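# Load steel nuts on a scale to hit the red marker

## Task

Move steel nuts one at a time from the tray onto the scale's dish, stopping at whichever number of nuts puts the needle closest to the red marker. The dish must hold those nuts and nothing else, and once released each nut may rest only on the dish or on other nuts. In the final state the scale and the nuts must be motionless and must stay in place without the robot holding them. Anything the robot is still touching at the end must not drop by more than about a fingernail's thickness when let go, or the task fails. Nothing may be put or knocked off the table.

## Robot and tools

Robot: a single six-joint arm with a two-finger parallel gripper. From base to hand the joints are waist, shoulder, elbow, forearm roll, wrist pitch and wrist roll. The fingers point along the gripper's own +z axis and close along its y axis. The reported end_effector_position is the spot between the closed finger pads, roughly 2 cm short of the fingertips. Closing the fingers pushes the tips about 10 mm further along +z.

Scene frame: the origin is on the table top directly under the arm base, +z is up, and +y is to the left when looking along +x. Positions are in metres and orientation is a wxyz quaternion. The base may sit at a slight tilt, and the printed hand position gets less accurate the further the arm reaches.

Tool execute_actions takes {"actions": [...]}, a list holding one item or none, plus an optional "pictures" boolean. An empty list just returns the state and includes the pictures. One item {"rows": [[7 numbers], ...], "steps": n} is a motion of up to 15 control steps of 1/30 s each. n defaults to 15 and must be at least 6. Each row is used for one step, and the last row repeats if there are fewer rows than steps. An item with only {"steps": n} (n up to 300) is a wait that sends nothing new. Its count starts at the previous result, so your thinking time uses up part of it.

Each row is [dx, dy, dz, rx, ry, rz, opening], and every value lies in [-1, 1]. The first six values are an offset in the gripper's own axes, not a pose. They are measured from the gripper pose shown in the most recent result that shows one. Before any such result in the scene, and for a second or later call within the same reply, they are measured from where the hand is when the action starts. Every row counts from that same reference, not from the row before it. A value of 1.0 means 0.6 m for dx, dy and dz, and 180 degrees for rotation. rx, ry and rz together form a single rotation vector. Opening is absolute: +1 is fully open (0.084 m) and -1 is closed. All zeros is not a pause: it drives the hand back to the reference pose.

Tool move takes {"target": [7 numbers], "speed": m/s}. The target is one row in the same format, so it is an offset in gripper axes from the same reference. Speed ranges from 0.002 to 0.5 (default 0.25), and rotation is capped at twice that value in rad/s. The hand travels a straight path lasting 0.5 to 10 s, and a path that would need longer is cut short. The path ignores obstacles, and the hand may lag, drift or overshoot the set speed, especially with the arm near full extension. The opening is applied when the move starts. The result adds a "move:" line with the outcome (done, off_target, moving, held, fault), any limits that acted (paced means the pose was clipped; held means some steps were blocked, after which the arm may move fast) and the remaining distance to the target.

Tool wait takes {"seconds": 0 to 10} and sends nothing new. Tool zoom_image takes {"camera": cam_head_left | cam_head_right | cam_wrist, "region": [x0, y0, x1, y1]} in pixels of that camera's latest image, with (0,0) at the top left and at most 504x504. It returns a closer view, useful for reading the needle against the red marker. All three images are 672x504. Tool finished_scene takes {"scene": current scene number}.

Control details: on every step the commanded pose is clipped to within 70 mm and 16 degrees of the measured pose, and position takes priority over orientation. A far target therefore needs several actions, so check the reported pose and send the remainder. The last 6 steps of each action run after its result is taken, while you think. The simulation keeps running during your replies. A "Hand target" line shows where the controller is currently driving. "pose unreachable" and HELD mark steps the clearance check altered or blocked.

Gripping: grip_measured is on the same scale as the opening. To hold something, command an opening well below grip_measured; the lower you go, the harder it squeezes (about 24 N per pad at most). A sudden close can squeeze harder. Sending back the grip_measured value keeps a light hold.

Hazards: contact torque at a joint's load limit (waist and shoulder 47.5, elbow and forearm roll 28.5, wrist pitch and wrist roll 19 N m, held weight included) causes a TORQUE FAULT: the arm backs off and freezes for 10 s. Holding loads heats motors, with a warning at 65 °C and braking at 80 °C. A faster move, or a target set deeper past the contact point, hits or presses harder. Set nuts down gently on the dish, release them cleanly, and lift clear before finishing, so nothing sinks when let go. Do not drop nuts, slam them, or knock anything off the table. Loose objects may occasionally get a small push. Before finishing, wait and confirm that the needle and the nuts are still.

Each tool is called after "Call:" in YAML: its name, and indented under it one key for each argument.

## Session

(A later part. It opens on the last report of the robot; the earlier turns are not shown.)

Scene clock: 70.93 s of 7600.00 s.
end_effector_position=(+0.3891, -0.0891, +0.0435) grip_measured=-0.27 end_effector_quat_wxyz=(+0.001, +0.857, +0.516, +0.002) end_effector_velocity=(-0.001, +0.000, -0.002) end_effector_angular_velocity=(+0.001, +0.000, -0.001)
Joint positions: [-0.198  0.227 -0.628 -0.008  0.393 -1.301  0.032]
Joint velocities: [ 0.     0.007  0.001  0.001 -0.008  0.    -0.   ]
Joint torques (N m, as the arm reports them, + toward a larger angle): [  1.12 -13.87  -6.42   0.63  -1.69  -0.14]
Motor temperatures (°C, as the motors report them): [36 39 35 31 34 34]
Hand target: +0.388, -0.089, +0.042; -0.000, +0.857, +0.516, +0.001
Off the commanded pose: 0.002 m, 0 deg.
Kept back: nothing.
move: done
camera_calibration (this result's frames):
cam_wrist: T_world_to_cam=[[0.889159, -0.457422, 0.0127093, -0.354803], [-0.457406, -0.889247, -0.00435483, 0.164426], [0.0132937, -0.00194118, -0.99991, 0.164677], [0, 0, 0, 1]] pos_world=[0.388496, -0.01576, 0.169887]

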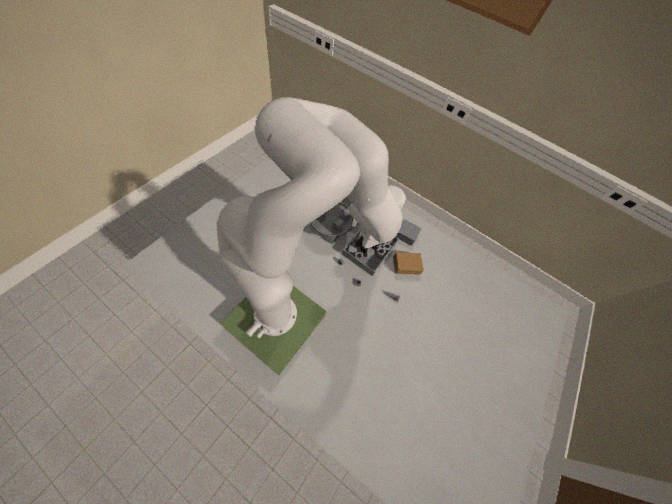

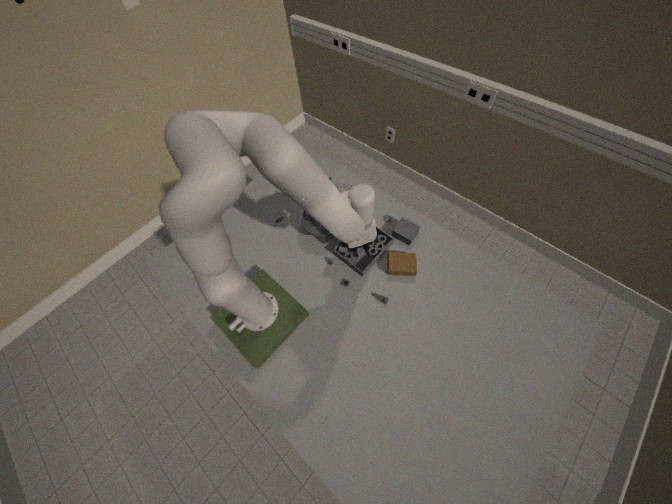

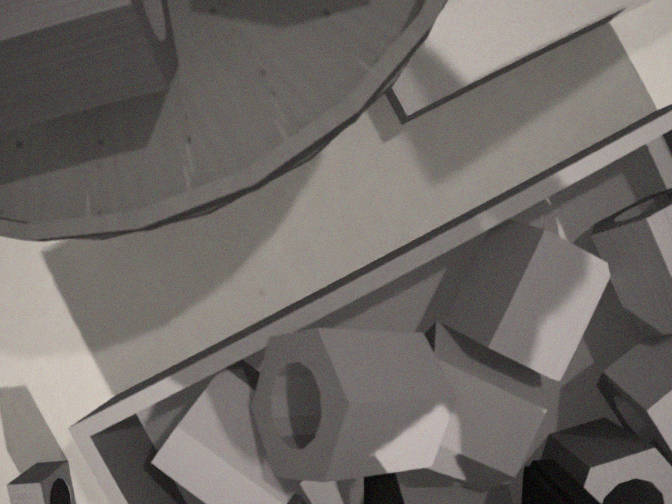

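Call:
move:
  target: [0,-0.003,-0.001,0,0,0,-0.65]
  speed: 0.015

Scene clock: 71.87 s of 7600.00 s.
end_effector_position=(+0.3869, -0.0881, +0.0436) grip_measured=-0.34 end_effector_quat_wxyz=(+0.001, +0.857, +0.516, +0.002) end_effector_velocity=(-0.000, +0.000, +0.000) end_effector_angular_velocity=(+0.000, -0.001, -0.001)
Joint positions: [-0.197  0.222 -0.621 -0.008  0.392 -1.3    0.029]
Joint velocities: [ 0.001 -0.002  0.002  0.002 -0.001 -0.    -0.   ]
Joint torques (N m, as the arm reports them, + toward a larger angle): [  1.54 -16.25  -6.14   0.32  -1.1   -0.02]
Motor temperatures (°C, as the motors report them): [36 39 35 31 34 34]
Hand target: +0.388, -0.088, +0.044; +0.001, +0.857, +0.516, +0.002
Off the commanded pose: 0.001 m, 0 deg.
Kept back: nothing.
move: done
camera_calibration (this result's frames):
cam_wrist: T_world_to_cam=[[0.889223, -0.457341, 0.0109759, -0.352335], [-0.457327, -0.88929, -0.00391045, 0.164265], [0.0115492, -0.00154231, -0.999932, 0.165459], [0, 0, 0, 1]] pos_world=[0.386516, -0.0148031, 0.169958]

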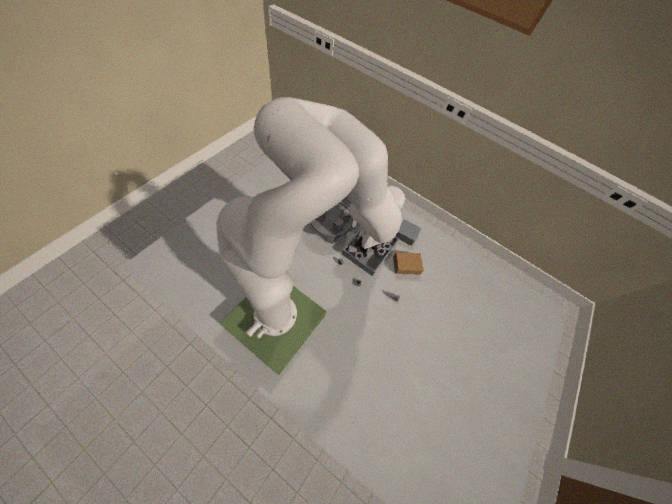

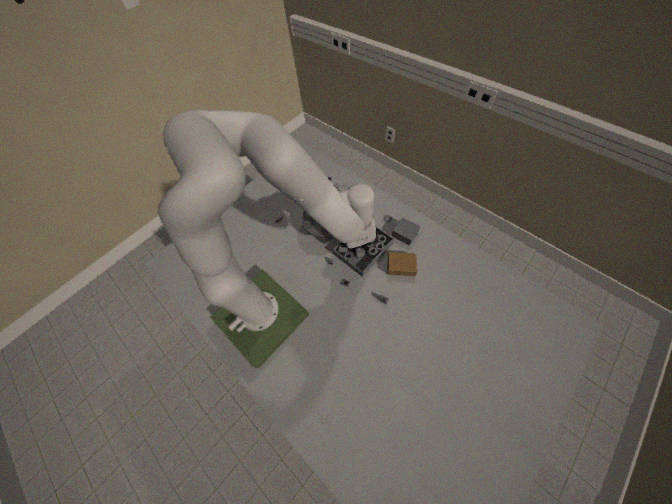

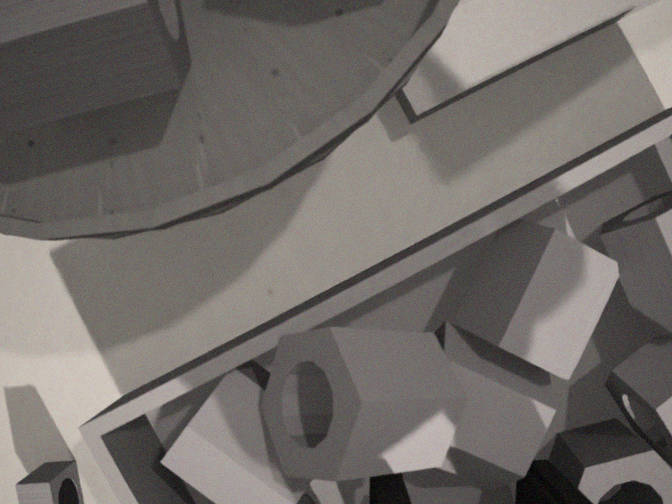

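Call:
move:
  target: [0,0,-0.16,0,0,0,-0.65]
  speed: 0.2

Call:
move:
  target: [0.3108,-0.0715,0,0,0,0.278,-0.65]
  speed: 0.4

Scene clock: 74.00 s of 7600.00 s.
end_effector_position=(+0.3862, -0.0884, +0.1389) grip_measured=-0.34 end_effector_quat_wxyz=(+0.000, +0.857, +0.516, +0.001) end_effector_velocity=(+0.002, -0.000, +0.004) end_effector_angular_velocity=(-0.002, -0.005, +0.002)
Joint positions: [-0.196 -0.054 -0.649 -0.006  0.697 -1.302  0.029]
Joint velocities: [ 0.001 -0.008 -0.003 -0.001  0.006 -0.     0.   ]
Joint torques (N m, as the arm reports them, + toward a larger angle): [  0.81 -18.06 -10.46   0.46  -2.15   0.02]
Motor temperatures (°C, as the motors report them): [36 39 35 31 34 34]
Hand target: +0.386, -0.088, +0.139; +0.001, +0.857, +0.516, +0.002
Off the commanded pose: 0.001 m, 0 deg.
Kept back: nothing.
move: done
camera_calibration (this result's frames):
cam_wrist: T_world_to_cam=[[0.889077, -0.457644, 0.0102054, -0.352741], [-0.457637, -0.889134, -0.00313412, 0.164099], [0.0105082, -0.00188388, -0.999943, 0.261182], [0, 0, 0, 1]] pos_world=[0.385967, -0.0150312, 0.265282]

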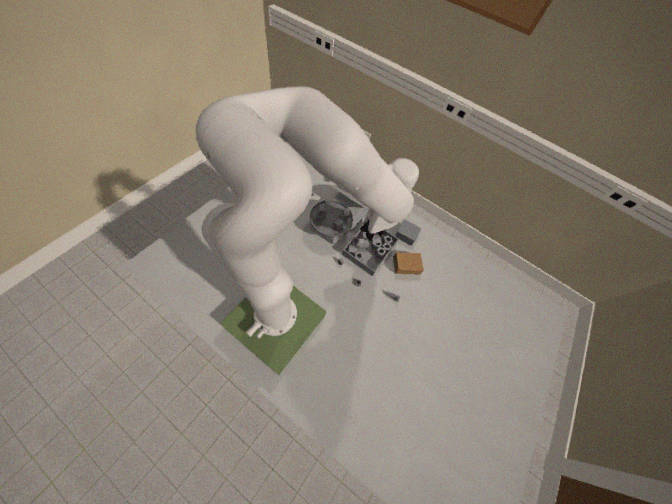

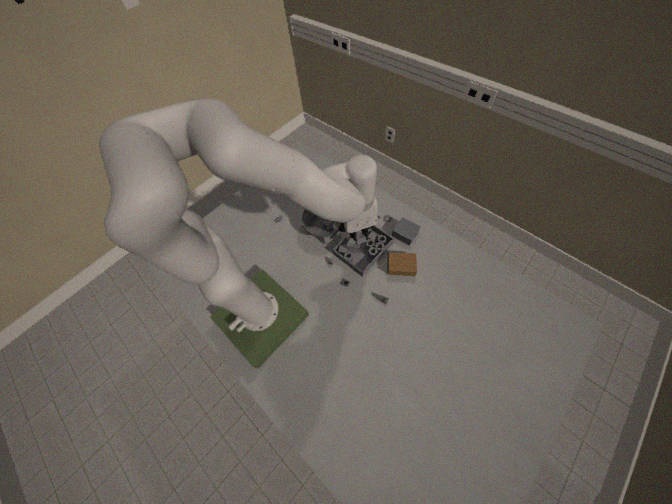

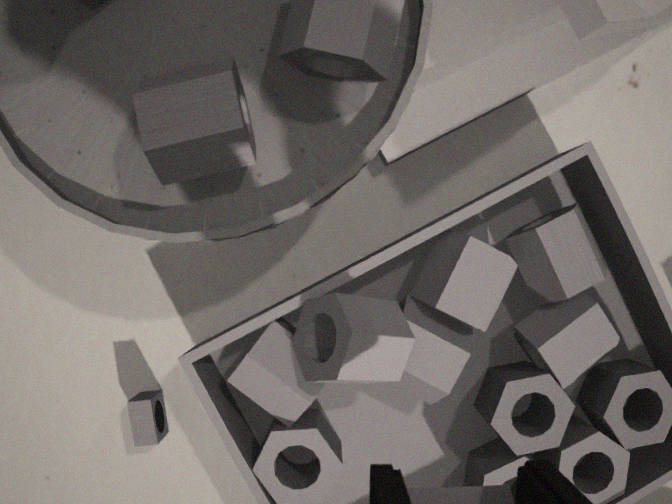

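Scene clock: 75.73 s of 7600.00 s.
end_effector_position=(+0.4362, +0.0956, +0.1394) grip_measured=-0.34 end_effector_quat_wxyz=(+0.000, +0.994, +0.105, +0.002) end_effector_velocity=(+0.000, +0.001, +0.000) end_effector_angular_velocity=(-0.006, +0.001, -0.005)
Joint positions: [ 0.246  0.103 -0.838 -0.01   0.731  0.016  0.029]
Joint velocities: [ 0.005  0.003 -0.006 -0.008  0.005  0.016 -0.   ]
Joint torques (N m, as the arm reports them, + toward a larger angle): [  0.81 -21.36 -10.52   0.46  -2.25  -0.07]
Motor temperatures (°C, as the motors report them): [36 39 35 31 34 34]
Hand target: +0.436, +0.096, +0.139; +0.001, +0.994, +0.105, +0.002
Off the commanded pose: 0.001 m, 0 deg.
Kept back: nothing.
move: done
camera_calibration (this result's frames):
cam_wrist: T_world_to_cam=[[0.220492, -0.975345, 0.00924847, 0.028265], [-0.975367, -0.22054, -0.00453689, 0.512719], [0.00646469, -0.00802031, -0.999947, 0.263804], [0, 0, 0, 1]] pos_world=[0.492152, 0.142759, 0.265855]

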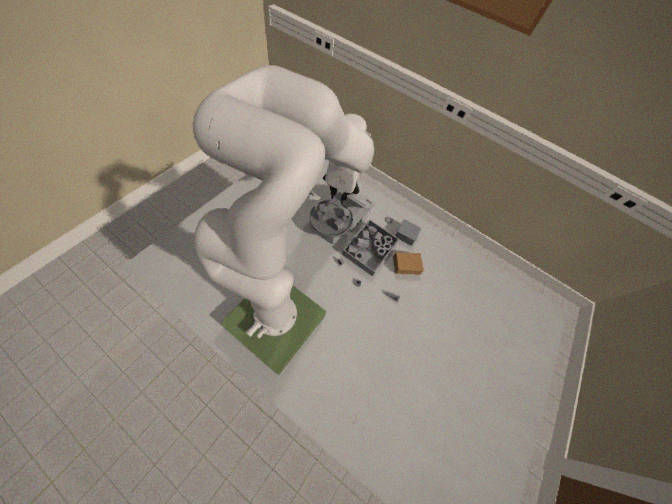

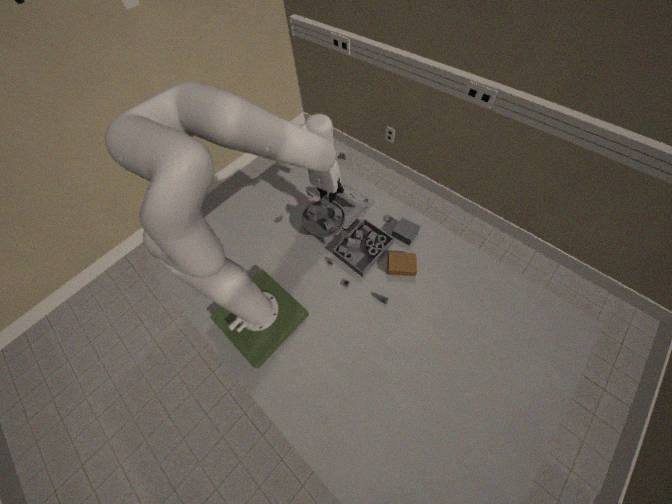

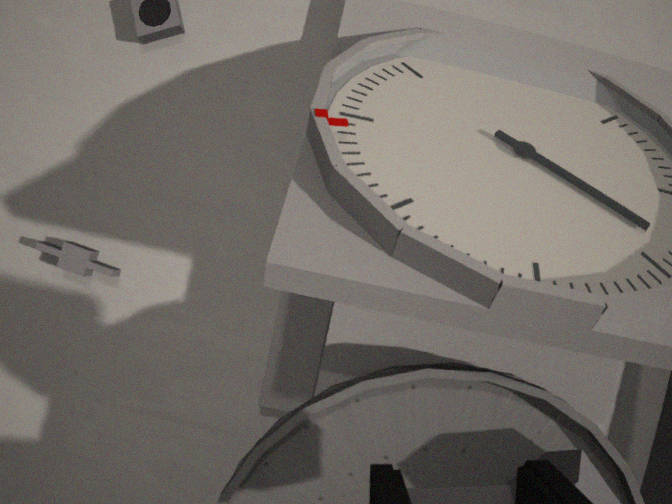

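Call:
move:
  target: [0.017,0,0.062,0,0,0,-0.65]
  speed: 0.08

Scene clock: 76.90 s of 7600.00 s.
end_effector_position=(+0.4465, +0.0978, +0.1027) grip_measured=-0.34 end_effector_quat_wxyz=(+0.000, +0.994, +0.105, +0.002) end_effector_velocity=(-0.000, +0.000, -0.003) end_effector_angular_velocity=(-0.000, +0.002, +0.000)
Joint positions: [ 0.245  0.215 -0.856 -0.011  0.637  0.017  0.029]
Joint velocities: [ 0.     0.006 -0.     0.    -0.004 -0.    -0.   ]
Joint torques (N m, as the arm reports them, + toward a larger angle): [  1.03 -22.9   -9.75   0.43  -2.12  -0.2 ]
Motor temperatures (°C, as the motors report them): [36 39 35 31 34 34]
Hand target: +0.446, +0.098, +0.102; +0.000, +0.994, +0.105, +0.002
Off the commanded pose: 0.000 m, 0 deg.
Kept back: nothing.
move: done
camera_calibration (this result's frames):
cam_wrist: T_world_to_cam=[[0.220615, -0.975319, 0.00909431, 0.0284743], [-0.975336, -0.220667, -0.00514723, 0.523081], [0.007027, -0.00773445, -0.999945, 0.226758], [0, 0, 0, 1]] pos_world=[0.502305, 0.144952, 0.229179]

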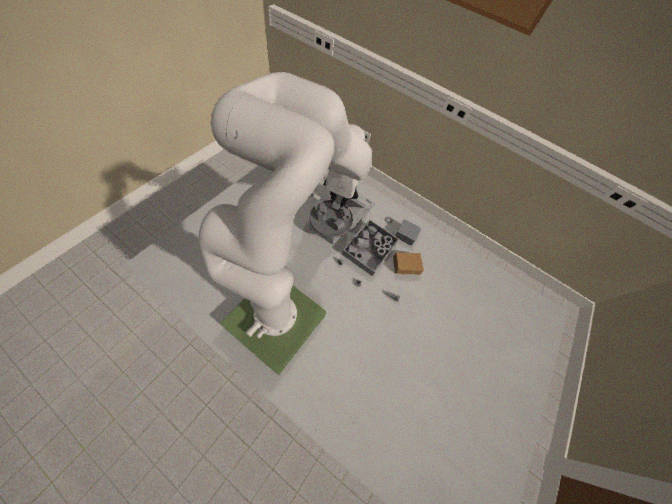

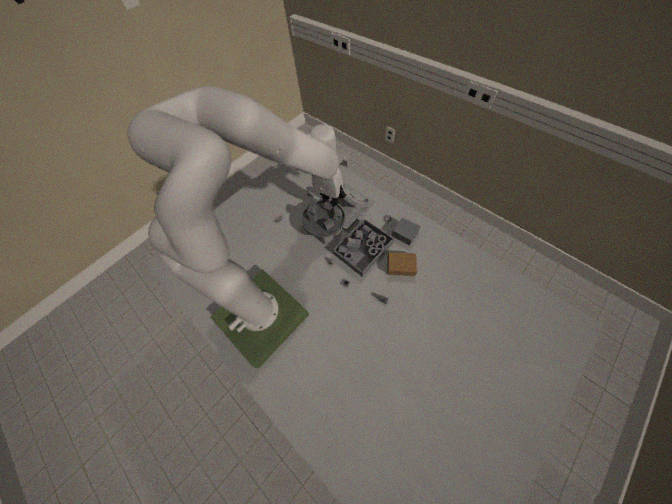

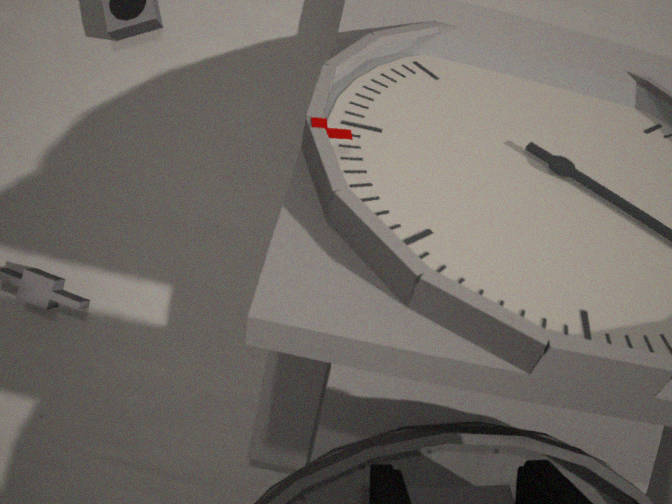

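Call:
move:
  target: [0,0,0.006,0,0,0,-0.65]
  speed: 0.015

Scene clock: 77.83 s of 7600.00 s.
end_effector_position=(+0.4467, +0.0979, +0.0995) grip_measured=-0.34 end_effector_quat_wxyz=(+0.000, +0.994, +0.105, +0.002) end_effector_velocity=(-0.001, +0.000, -0.002) end_effector_angular_velocity=(-0.001, +0.002, +0.002)
Joint positions: [ 0.245  0.223 -0.855 -0.011  0.628  0.017  0.029]
Joint velocities: [ 0.001  0.002  0.002 -0.002 -0.003  0.    -0.   ]
Joint torques (N m, as the arm reports them, + toward a larger angle): [  0.69 -20.88  -9.25   0.82  -2.34   0.01]
Motor temperatures (°C, as the motors report them): [36 39 35 31 34 34]
Hand target: +0.446, +0.098, +0.099; +0.000, +0.994, +0.105, +0.002
Off the commanded pose: 0.000 m, 0 deg.
Kept back: nothing.
move: done
camera_calibration (this result's frames):
cam_wrist: T_world_to_cam=[[0.220638, -0.975314, 0.00907387, 0.0285184], [-0.975326, -0.220695, -0.00581687, 0.523371], [0.00767583, -0.00756655, -0.999942, 0.223267], [0, 0, 0, 1]] pos_world=[0.502452, 0.145009, 0.226039]

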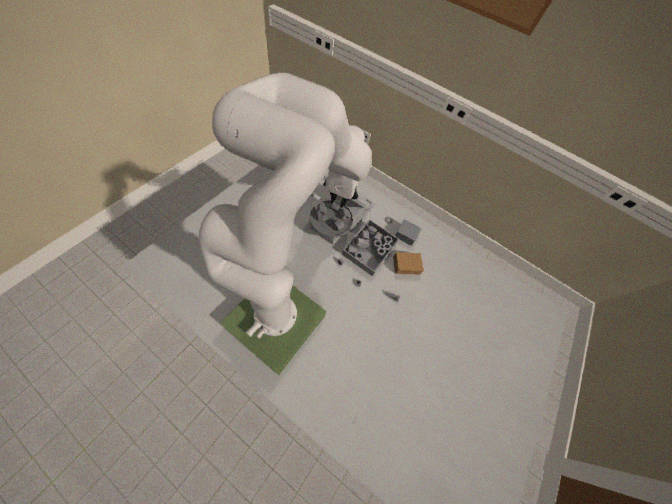

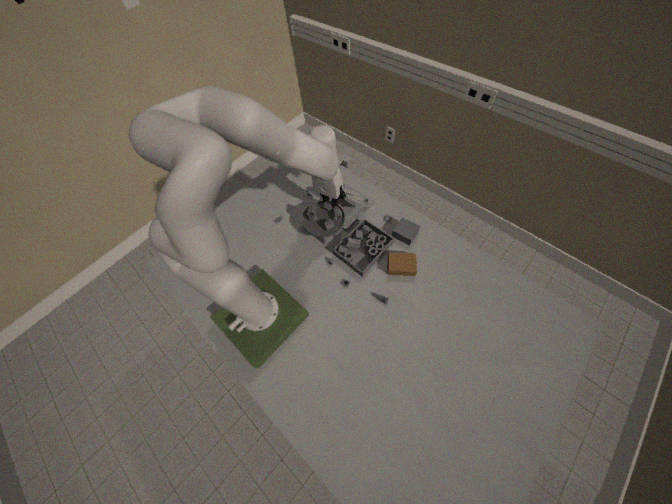

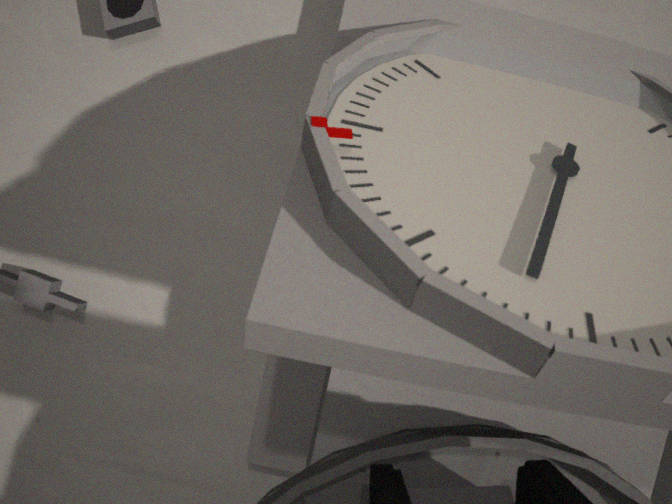

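Call:
execute_actions:
  actions:
    - {"rows":[[0,0,-0.001,0,0,0,-0.65],[0,0,-0.002,0,0,0,-0.65],[0,0,-0.003,0,0,0,-0.65],[0,0,-0.003,0,0,0,-0.65],[0,0,-0.003,0,0,0,-0.65],[0,0,-0.003,0,0,0,-0.65],[0,0,-0.003,0,0,0,-0.15]],"steps":14}

Call:
move:
  target: [0,0,-0.055,0,0,0,-0.15]
  speed: 0.15

Scene clock: 78.33 s of 7600.00 s.
end_effector_position=(+0.4465, +0.0978, +0.1007) grip_measured=-0.31 end_effector_quat_wxyz=(+0.000, +0.994, +0.105, +0.002) end_effector_velocity=(-0.001, -0.000, +0.002) end_effector_angular_velocity=(-0.001, +0.002, +0.001)
Joint positions: [ 0.245  0.22  -0.855 -0.011  0.632  0.017  0.03 ]
Joint velocities: [ 0.    -0.007  0.    -0.001  0.008 -0.     0.086]
Joint torques (N m, as the arm reports them, + toward a larger angle): [  0.84 -22.13  -9.62   0.7   -2.2    0.06]
Motor temperatures (°C, as the motors report them): [36 39 35 31 34 34]
Steps of this call (steps 1 to 7: nothing new was sent; steps 8 to 15: the first 8 steps of this action). Readings (end_effector_position):
8: (+0.4466, +0.0979, +0.0993)
9: (+0.4466, +0.0979, +0.0994)
11: (+0.4465, +0.0979, +0.0999)
15: the state above

Scene clock: 79.50 s of 7600.00 s.
end_effector_position=(+0.4463, +0.0978, +0.1337) grip_measured=-0.16 end_effector_quat_wxyz=(+0.000, +0.994, +0.105, +0.002) end_effector_velocity=(+0.000, +0.000, +0.002) end_effector_angular_velocity=(+0.000, -0.001, +0.000)
Joint positions: [ 0.246  0.145 -0.873 -0.01   0.723  0.016  0.037]
Joint velocities: [ 0.    -0.005 -0.001  0.     0.006 -0.    -0.   ]
Joint torques (N m, as the arm reports them, + toward a larger angle): [  0.97 -21.41 -10.35   0.27  -2.11   0.02]
Motor temperatures (°C, as the motors report them): [36 39 35 31 34 34]
Hand target: +0.447, +0.098, +0.134; +0.000, +0.994, +0.105, +0.002
Off your previous action's commanded pose: 0.000 m, 0 deg at its last step (step 6 of this call).
Off the commanded pose: 0.001 m, 0 deg.
Kept back: nothing.
move: done
camera_calibration (this result's frames):
cam_wrist: T_world_to_cam=[[0.220501, -0.975343, 0.00923613, 0.0281762], [-0.975362, -0.220553, -0.00507333, 0.523074], [0.0069853, -0.0078899, -0.999944, 0.257872], [0, 0, 0, 1]] pos_world=[0.502172, 0.144882, 0.260252]

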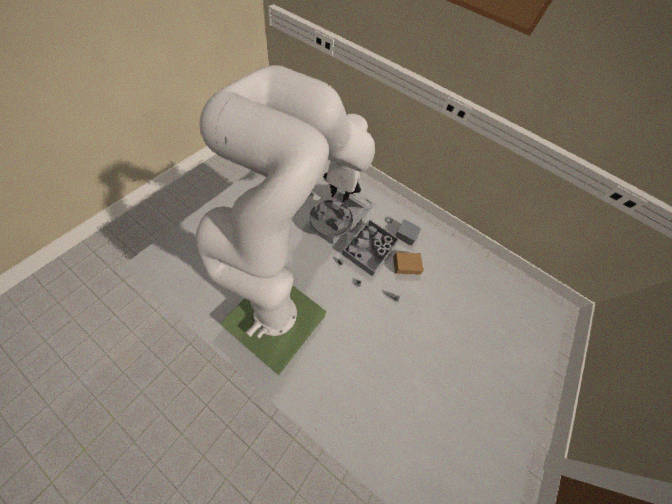

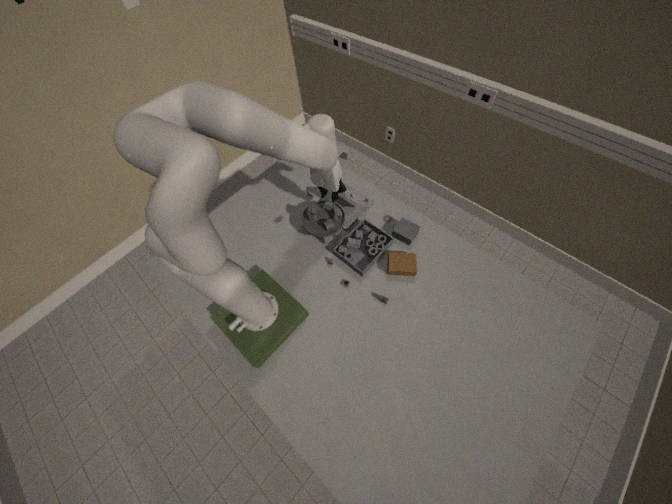

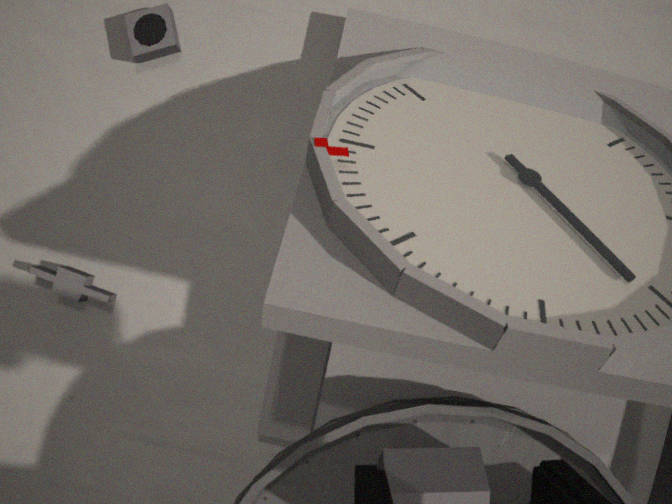

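Call:
move:
  target: [-0.149,0.2235,0.057,0,0,0.278,0.0]
  speed: 0.4

Scene clock: 83.07 s of 7600.00 s.
end_effector_position=(+0.3866, -0.0511, +0.0991) grip_measured=-0.01 end_effector_quat_wxyz=(-0.001, +0.946, -0.325, +0.001) end_effector_velocity=(-0.002, -0.002, -0.001) end_effector_angular_velocity=(-0.001, +0.002, -0.011)
Joint positions: [-0.103  0.033 -0.601 -0.006  0.562  0.537  0.044]
Joint velocities: [-0.006  0.     0.003 -0.003 -0.001  0.007  0.   ]
Joint torques (N m, as the arm reports them, + toward a larger angle): [  1.5  -17.77  -9.14   0.59  -2.17   0.01]
Motor temperatures (°C, as the motors report them): [36 39 35 31 34 34]
Hand target: +0.386, -0.051, +0.099; -0.001, +0.946, -0.325, +0.001
Off the commanded pose: 0.001 m, 0 deg.
Kept back: nothing.
move: done
camera_calibration (this result's frames):
cam_wrist: T_world_to_cam=[[-0.604749, -0.796401, 0.00490722, 0.225162], [-0.796416, 0.604739, -0.00335942, 0.404647], [-0.000292138, -0.0059398, -0.999982, 0.225426], [0, 0, 0, 1]] pos_world=[0.458499, -0.064048, 0.225676]

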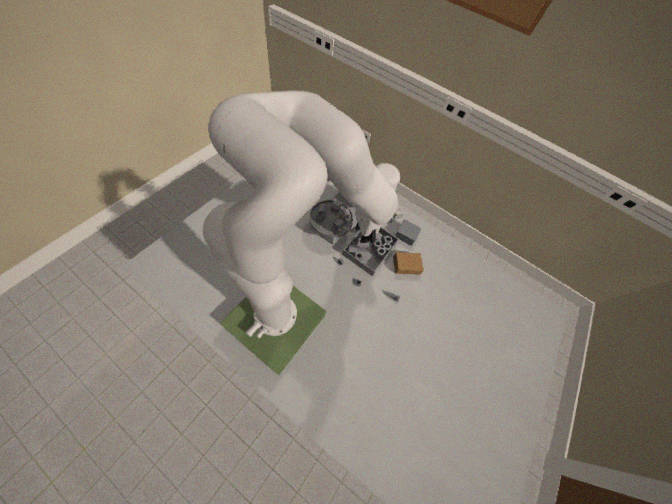

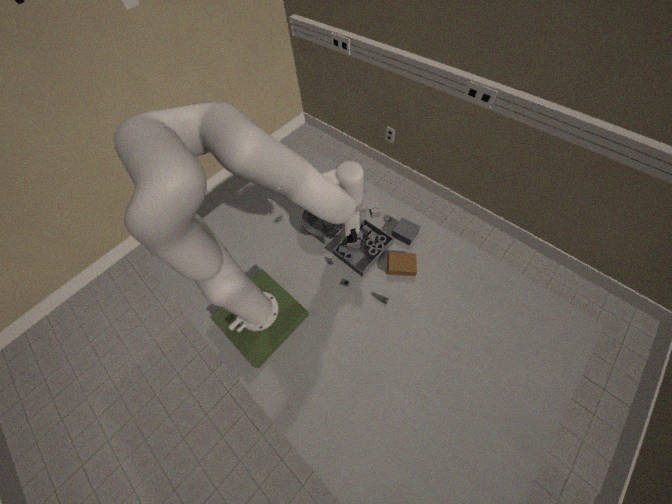

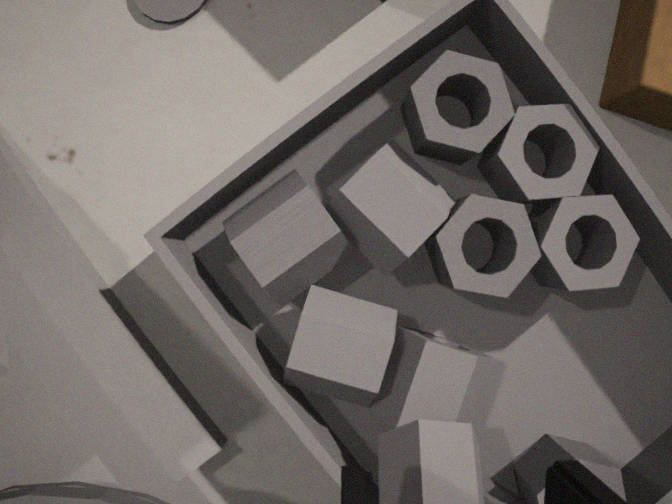

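Call:
move:
  target: [0,0,0.065,0,0,0,0.0]
  speed: 0.08

Scene clock: 84.33 s of 7600.00 s.
end_effector_position=(+0.3870, -0.0509, +0.0605) grip_measured=-0.01 end_effector_quat_wxyz=(-0.001, +0.946, -0.324, +0.002) end_effector_velocity=(-0.000, +0.000, -0.002) end_effector_angular_velocity=(+0.001, +0.001, -0.001)
Joint positions: [-0.103  0.152 -0.595 -0.007  0.437  0.538  0.044]
Joint velocities: [ 0.     0.007  0.     0.001 -0.006  0.    -0.   ]
Joint torques (N m, as the arm reports them, + toward a larger angle): [  0.71 -18.89  -8.23   0.54  -2.03  -0.12]
Motor temperatures (°C, as the motors report them): [36 39 35 31 34 34]
Hand target: +0.387, -0.051, +0.060; -0.001, +0.946, -0.324, +0.001
Off the commanded pose: 0.000 m, 0 deg.
Kept back: nothing.
move: done
camera_calibration (this result's frames):
cam_wrist: T_world_to_cam=[[-0.604649, -0.796479, 0.00443342, 0.225657], [-0.796492, 0.604638, -0.00370853, 0.404752], [0.000273148, -0.00577354, -0.999983, 0.186634], [0, 0, 0, 1]] pos_world=[0.458774, -0.0639199, 0.187132]

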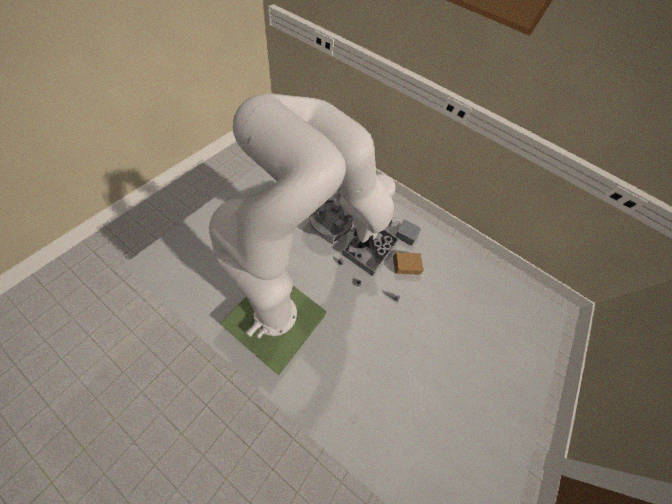

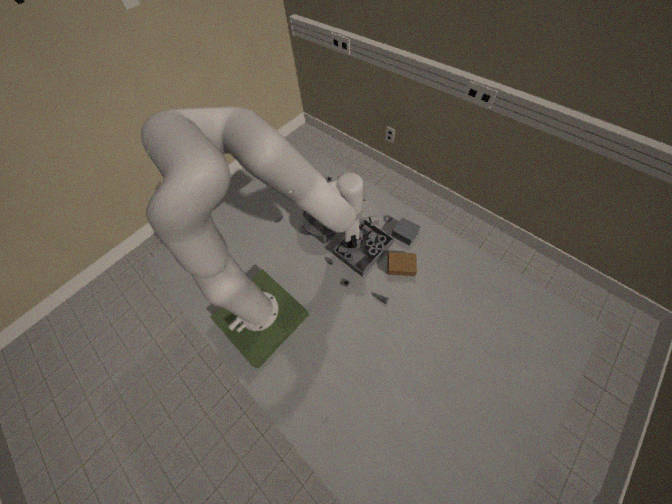

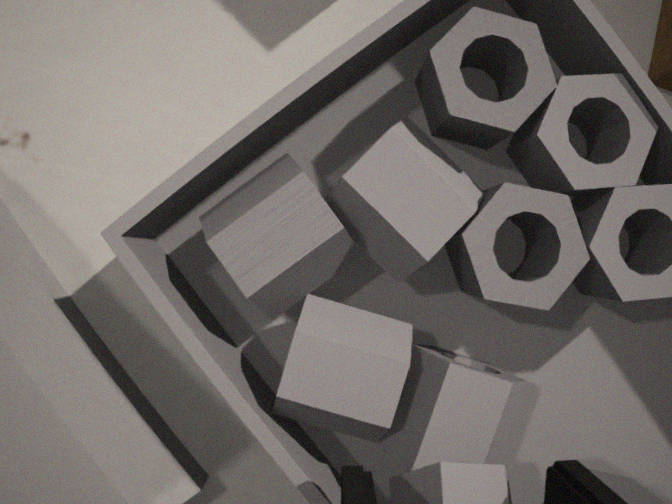

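Call:
move:
  target: [0,0,0.016,0,0,0,-0.08]
  speed: 0.02

Scene clock: 85.30 s of 7600.00 s.
end_effector_position=(+0.3888, -0.0511, +0.0527) grip_measured=-0.09 end_effector_quat_wxyz=(-0.002, +0.946, -0.324, +0.004) end_effector_velocity=(-0.000, +0.000, -0.002) end_effector_angular_velocity=(+0.000, +0.001, -0.001)
Joint positions: [-0.104  0.18  -0.598 -0.008  0.407  0.538  0.04 ]
Joint velocities: [-0.     0.008  0.    -0.    -0.007  0.001  0.   ]
Joint torques (N m, as the arm reports them, + toward a larger angle): [  0.79 -12.4   -5.73   0.51  -1.81   0.23]
Motor temperatures (°C, as the motors report them): [36 39 35 31 34 34]
Hand target: +0.387, -0.051, +0.051; -0.001, +0.946, -0.324, +0.002
Off the commanded pose: 0.002 m, 0 deg.
Kept back: nothing.
move: done
camera_calibration (this result's frames):
cam_wrist: T_world_to_cam=[[-0.604562, -0.796556, 0.0020378, 0.226715], [-0.796543, 0.604532, -0.00773526, 0.40647], [0.00492965, -0.00629964, -0.999968, 0.176979], [0, 0, 0, 1]] pos_world=[0.459962, -0.0640181, 0.179655]

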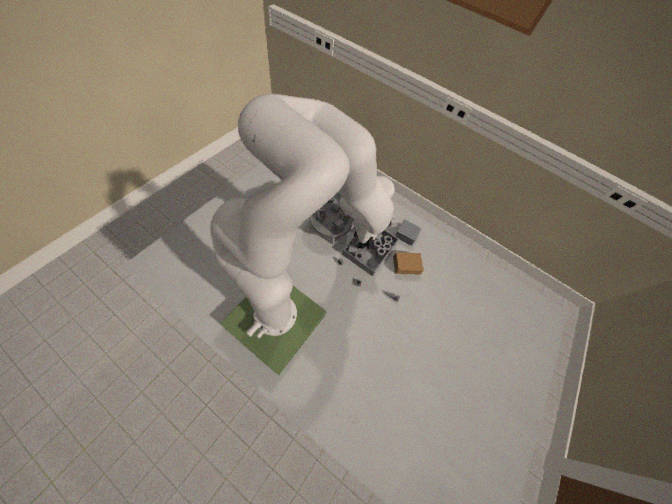

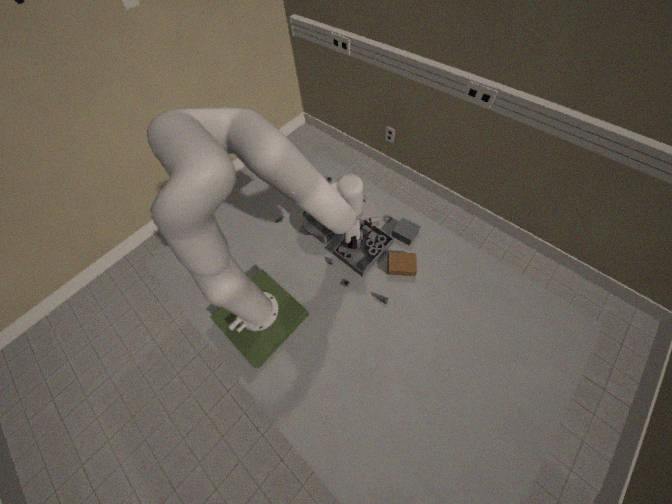

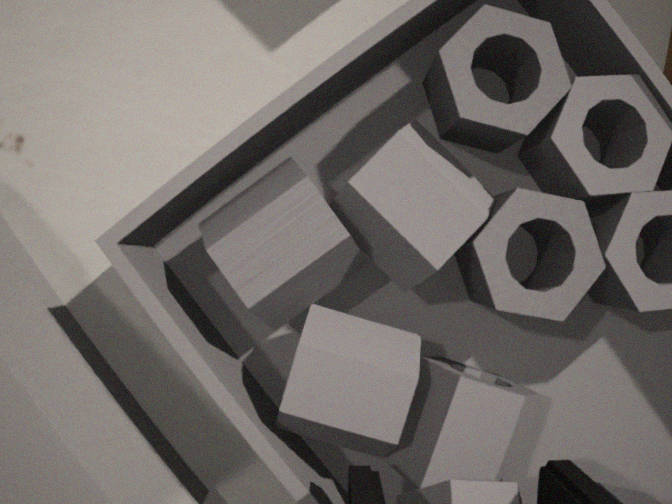

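Call:
execute_actions:
  actions:
    - {"rows":[[-0.002,0,-0.003,0,0,0,-0.08],[-0.004,0,-0.005,0,0,0,-0.08],[-0.006,0,-0.005,0,0,0,-0.08],[-0.008,0,-0.005,0,0,0,-0.08],[-0.009,0,-0.005,0,0,0,-0.08],[-0.009,0,-0.005,0,0,0,-0.08],[-0.009,0,-0.005,0,0,0,-0.08],[-0.009,0,-0.005,0,0,0,-0.15],[-0.009,0,-0.005,0,0,0,-0.2],[-0.009,0,-0.005,0,0,0,-0.25],[-0.009,0,-0.005,0,0,0,-0.3],[-0.009,0,-0.005,0,0,0,-0.4],[-0.009,0,-0.005,0,0,0,-0.55]],"steps":15}

Call:
wait:
  seconds: 0.2

Scene clock: 85.80 s of 7600.00 s.
end_effector_position=(+0.3839, -0.0481, +0.0542) grip_measured=-0.16 end_effector_quat_wxyz=(-0.002, +0.946, -0.324, +0.002) end_effector_velocity=(-0.003, +0.007, +0.008) end_effector_angular_velocity=(-0.001, -0.009, +0.005)
Joint positions: [-0.097  0.163 -0.581 -0.008  0.41   0.544  0.037]
Joint velocities: [ 0.016 -0.039  0.025 -0.001  0.006  0.012 -0.057]
Joint torques (N m, as the arm reports them, + toward a larger angle): [  0.75 -15.58  -6.     0.63  -0.69   0.09]
Motor temperatures (°C, as the motors report them): [36 39 35 31 34 34]
Steps of this call (steps 1 to 6: nothing new was sent; steps 7 to 15: the first 9 steps of this action). Readings (end_effector_position):
7: (+0.3886, -0.0511, +0.0523)
8: (+0.3884, -0.0510, +0.0526)
10: (+0.3877, -0.0504, +0.0536)
14: (+0.3841, -0.0484, +0.0540)
15: the state above

Scene clock: 86.20 s of 7600.00 s.
end_effector_position=(+0.3835, -0.0477, +0.0550) grip_measured=-0.29 end_effector_quat_wxyz=(-0.002, +0.946, -0.324, +0.003) end_effector_velocity=(+0.001, +0.000, +0.001) end_effector_angular_velocity=(-0.001, -0.004, +0.002)
Joint positions: [-0.097  0.16  -0.579 -0.008  0.411  0.545  0.031]
Joint velocities: [ 0.001 -0.002 -0.002 -0.    -0.    -0.001 -0.   ]
Joint torques (N m, as the arm reports them, + toward a larger angle): [  1.79 -18.32  -7.77   0.56  -1.7   -0.1 ]
Motor temperatures (°C, as the motors report them): [36 39 35 31 34 34]
Hand target: +0.384, -0.048, +0.056; -0.002, +0.946, -0.324, +0.004
Off the commanded pose: 0.001 m, 0 deg.
Kept back: nothing.
Steps of this call (steps 1 to 6: the last 6 steps of your previous action; steps 7 to 12: nothing new was sent). Readings (end_effector_position):
1: (+0.3837, -0.0479, +0.0543)
2: (+0.3835, -0.0478, +0.0544)
4: (+0.3834, -0.0478, +0.0547)
8: (+0.3834, -0.0477, +0.0548)
12: the state above
camera_calibration (this result's frames):
cam_wrist: T_world_to_cam=[[-0.604648, -0.796486, 0.0033793, 0.226188], [-0.796489, 0.604628, -0.00552752, 0.400141], [0.00235937, -0.00603378, -0.999979, 0.180247], [0, 0, 0, 1]] pos_world=[0.455047, -0.0606934, 0.181691]

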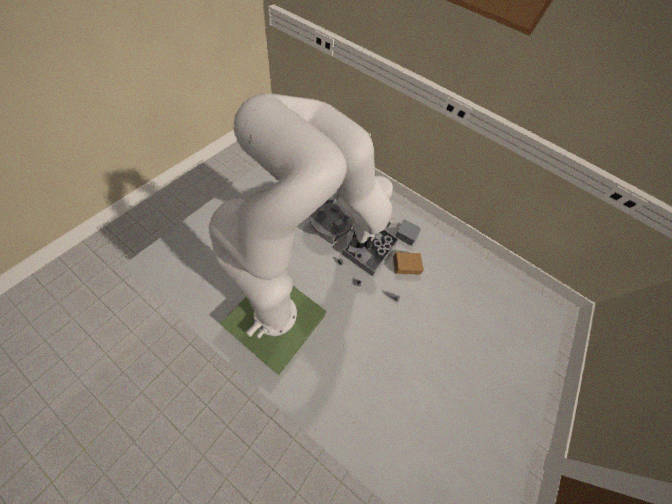

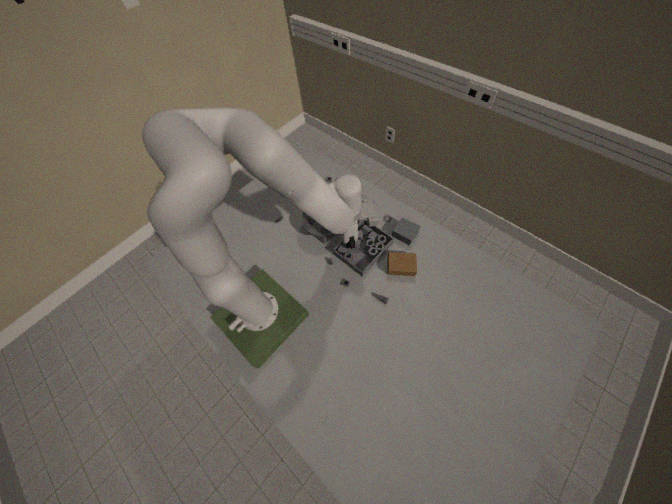

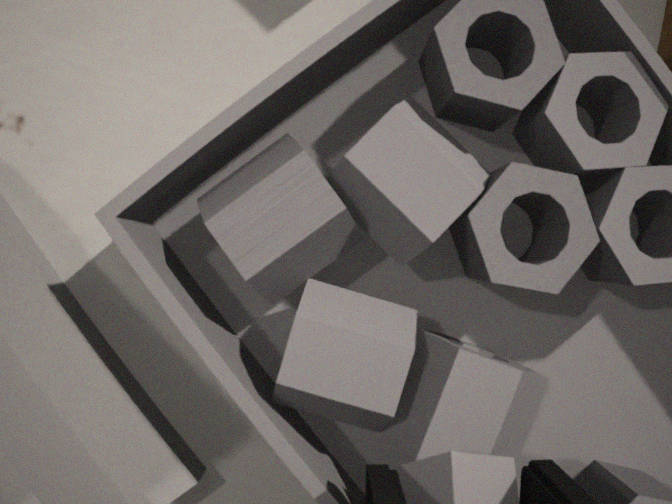

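Call:
move:
  target: [0,0,-0.03,0,0,0,-0.7]
  speed: 0.04

Scene clock: 87.83 s of 7600.00 s.
end_effector_position=(+0.3833, -0.0478, +0.0727) grip_measured=-0.30 end_effector_quat_wxyz=(-0.002, +0.946, -0.324, +0.003) end_effector_velocity=(-0.001, +0.000, +0.001) end_effector_angular_velocity=(-0.000, +0.004, +0.002)
Joint positions: [-0.096  0.102 -0.579 -0.007  0.469  0.545  0.031]
Joint velocities: [ 0.001 -0.003 -0.    -0.002  0.008  0.     0.   ]
Joint torques (N m, as the arm reports them, + toward a larger angle): [  0.82 -18.36  -8.63   0.39  -2.12  -0.19]
Motor temperatures (°C, as the motors report them): [36 39 35 31 34 34]
Hand target: +0.383, -0.048, +0.073; -0.002, +0.946, -0.324, +0.003
Off the commanded pose: 0.000 m, 0 deg.
Kept back: nothing.
move: done
camera_calibration (this result's frames):
cam_wrist: T_world_to_cam=[[-0.604687, -0.796456, 0.0035725, 0.225964], [-0.796461, 0.604666, -0.0054181, 0.400097], [0.00215511, -0.00612161, -0.999979, 0.198052], [0, 0, 0, 1]] pos_world=[0.454872, -0.0607425, 0.199408]

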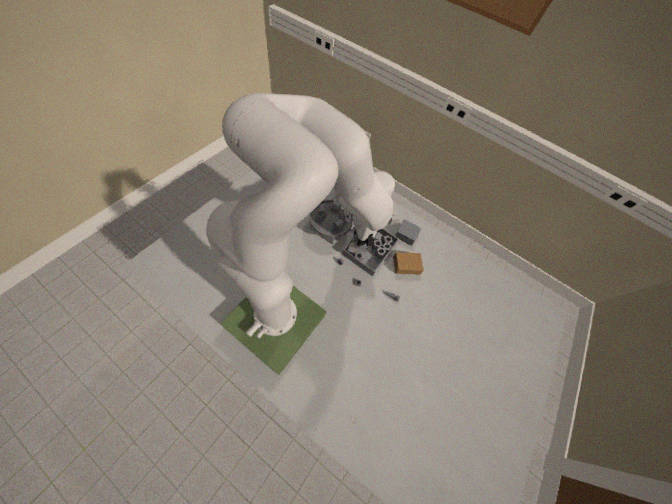

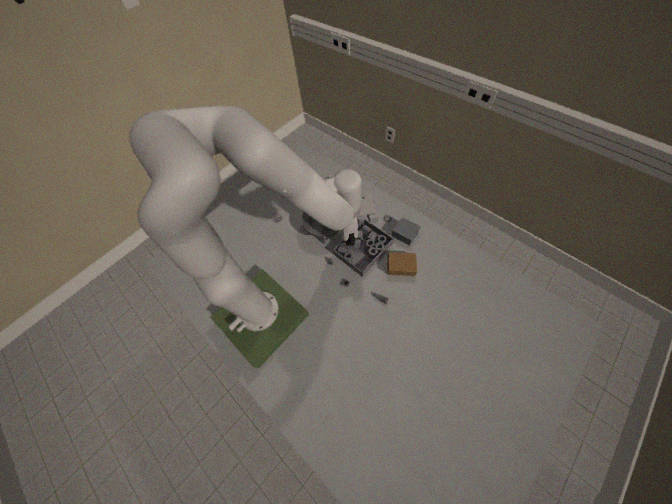

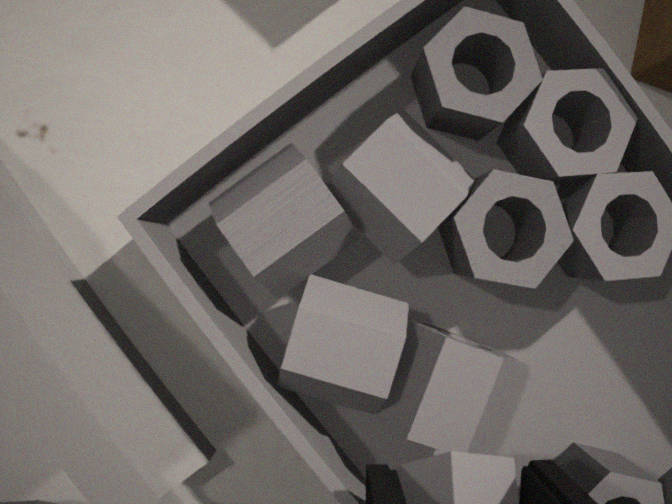

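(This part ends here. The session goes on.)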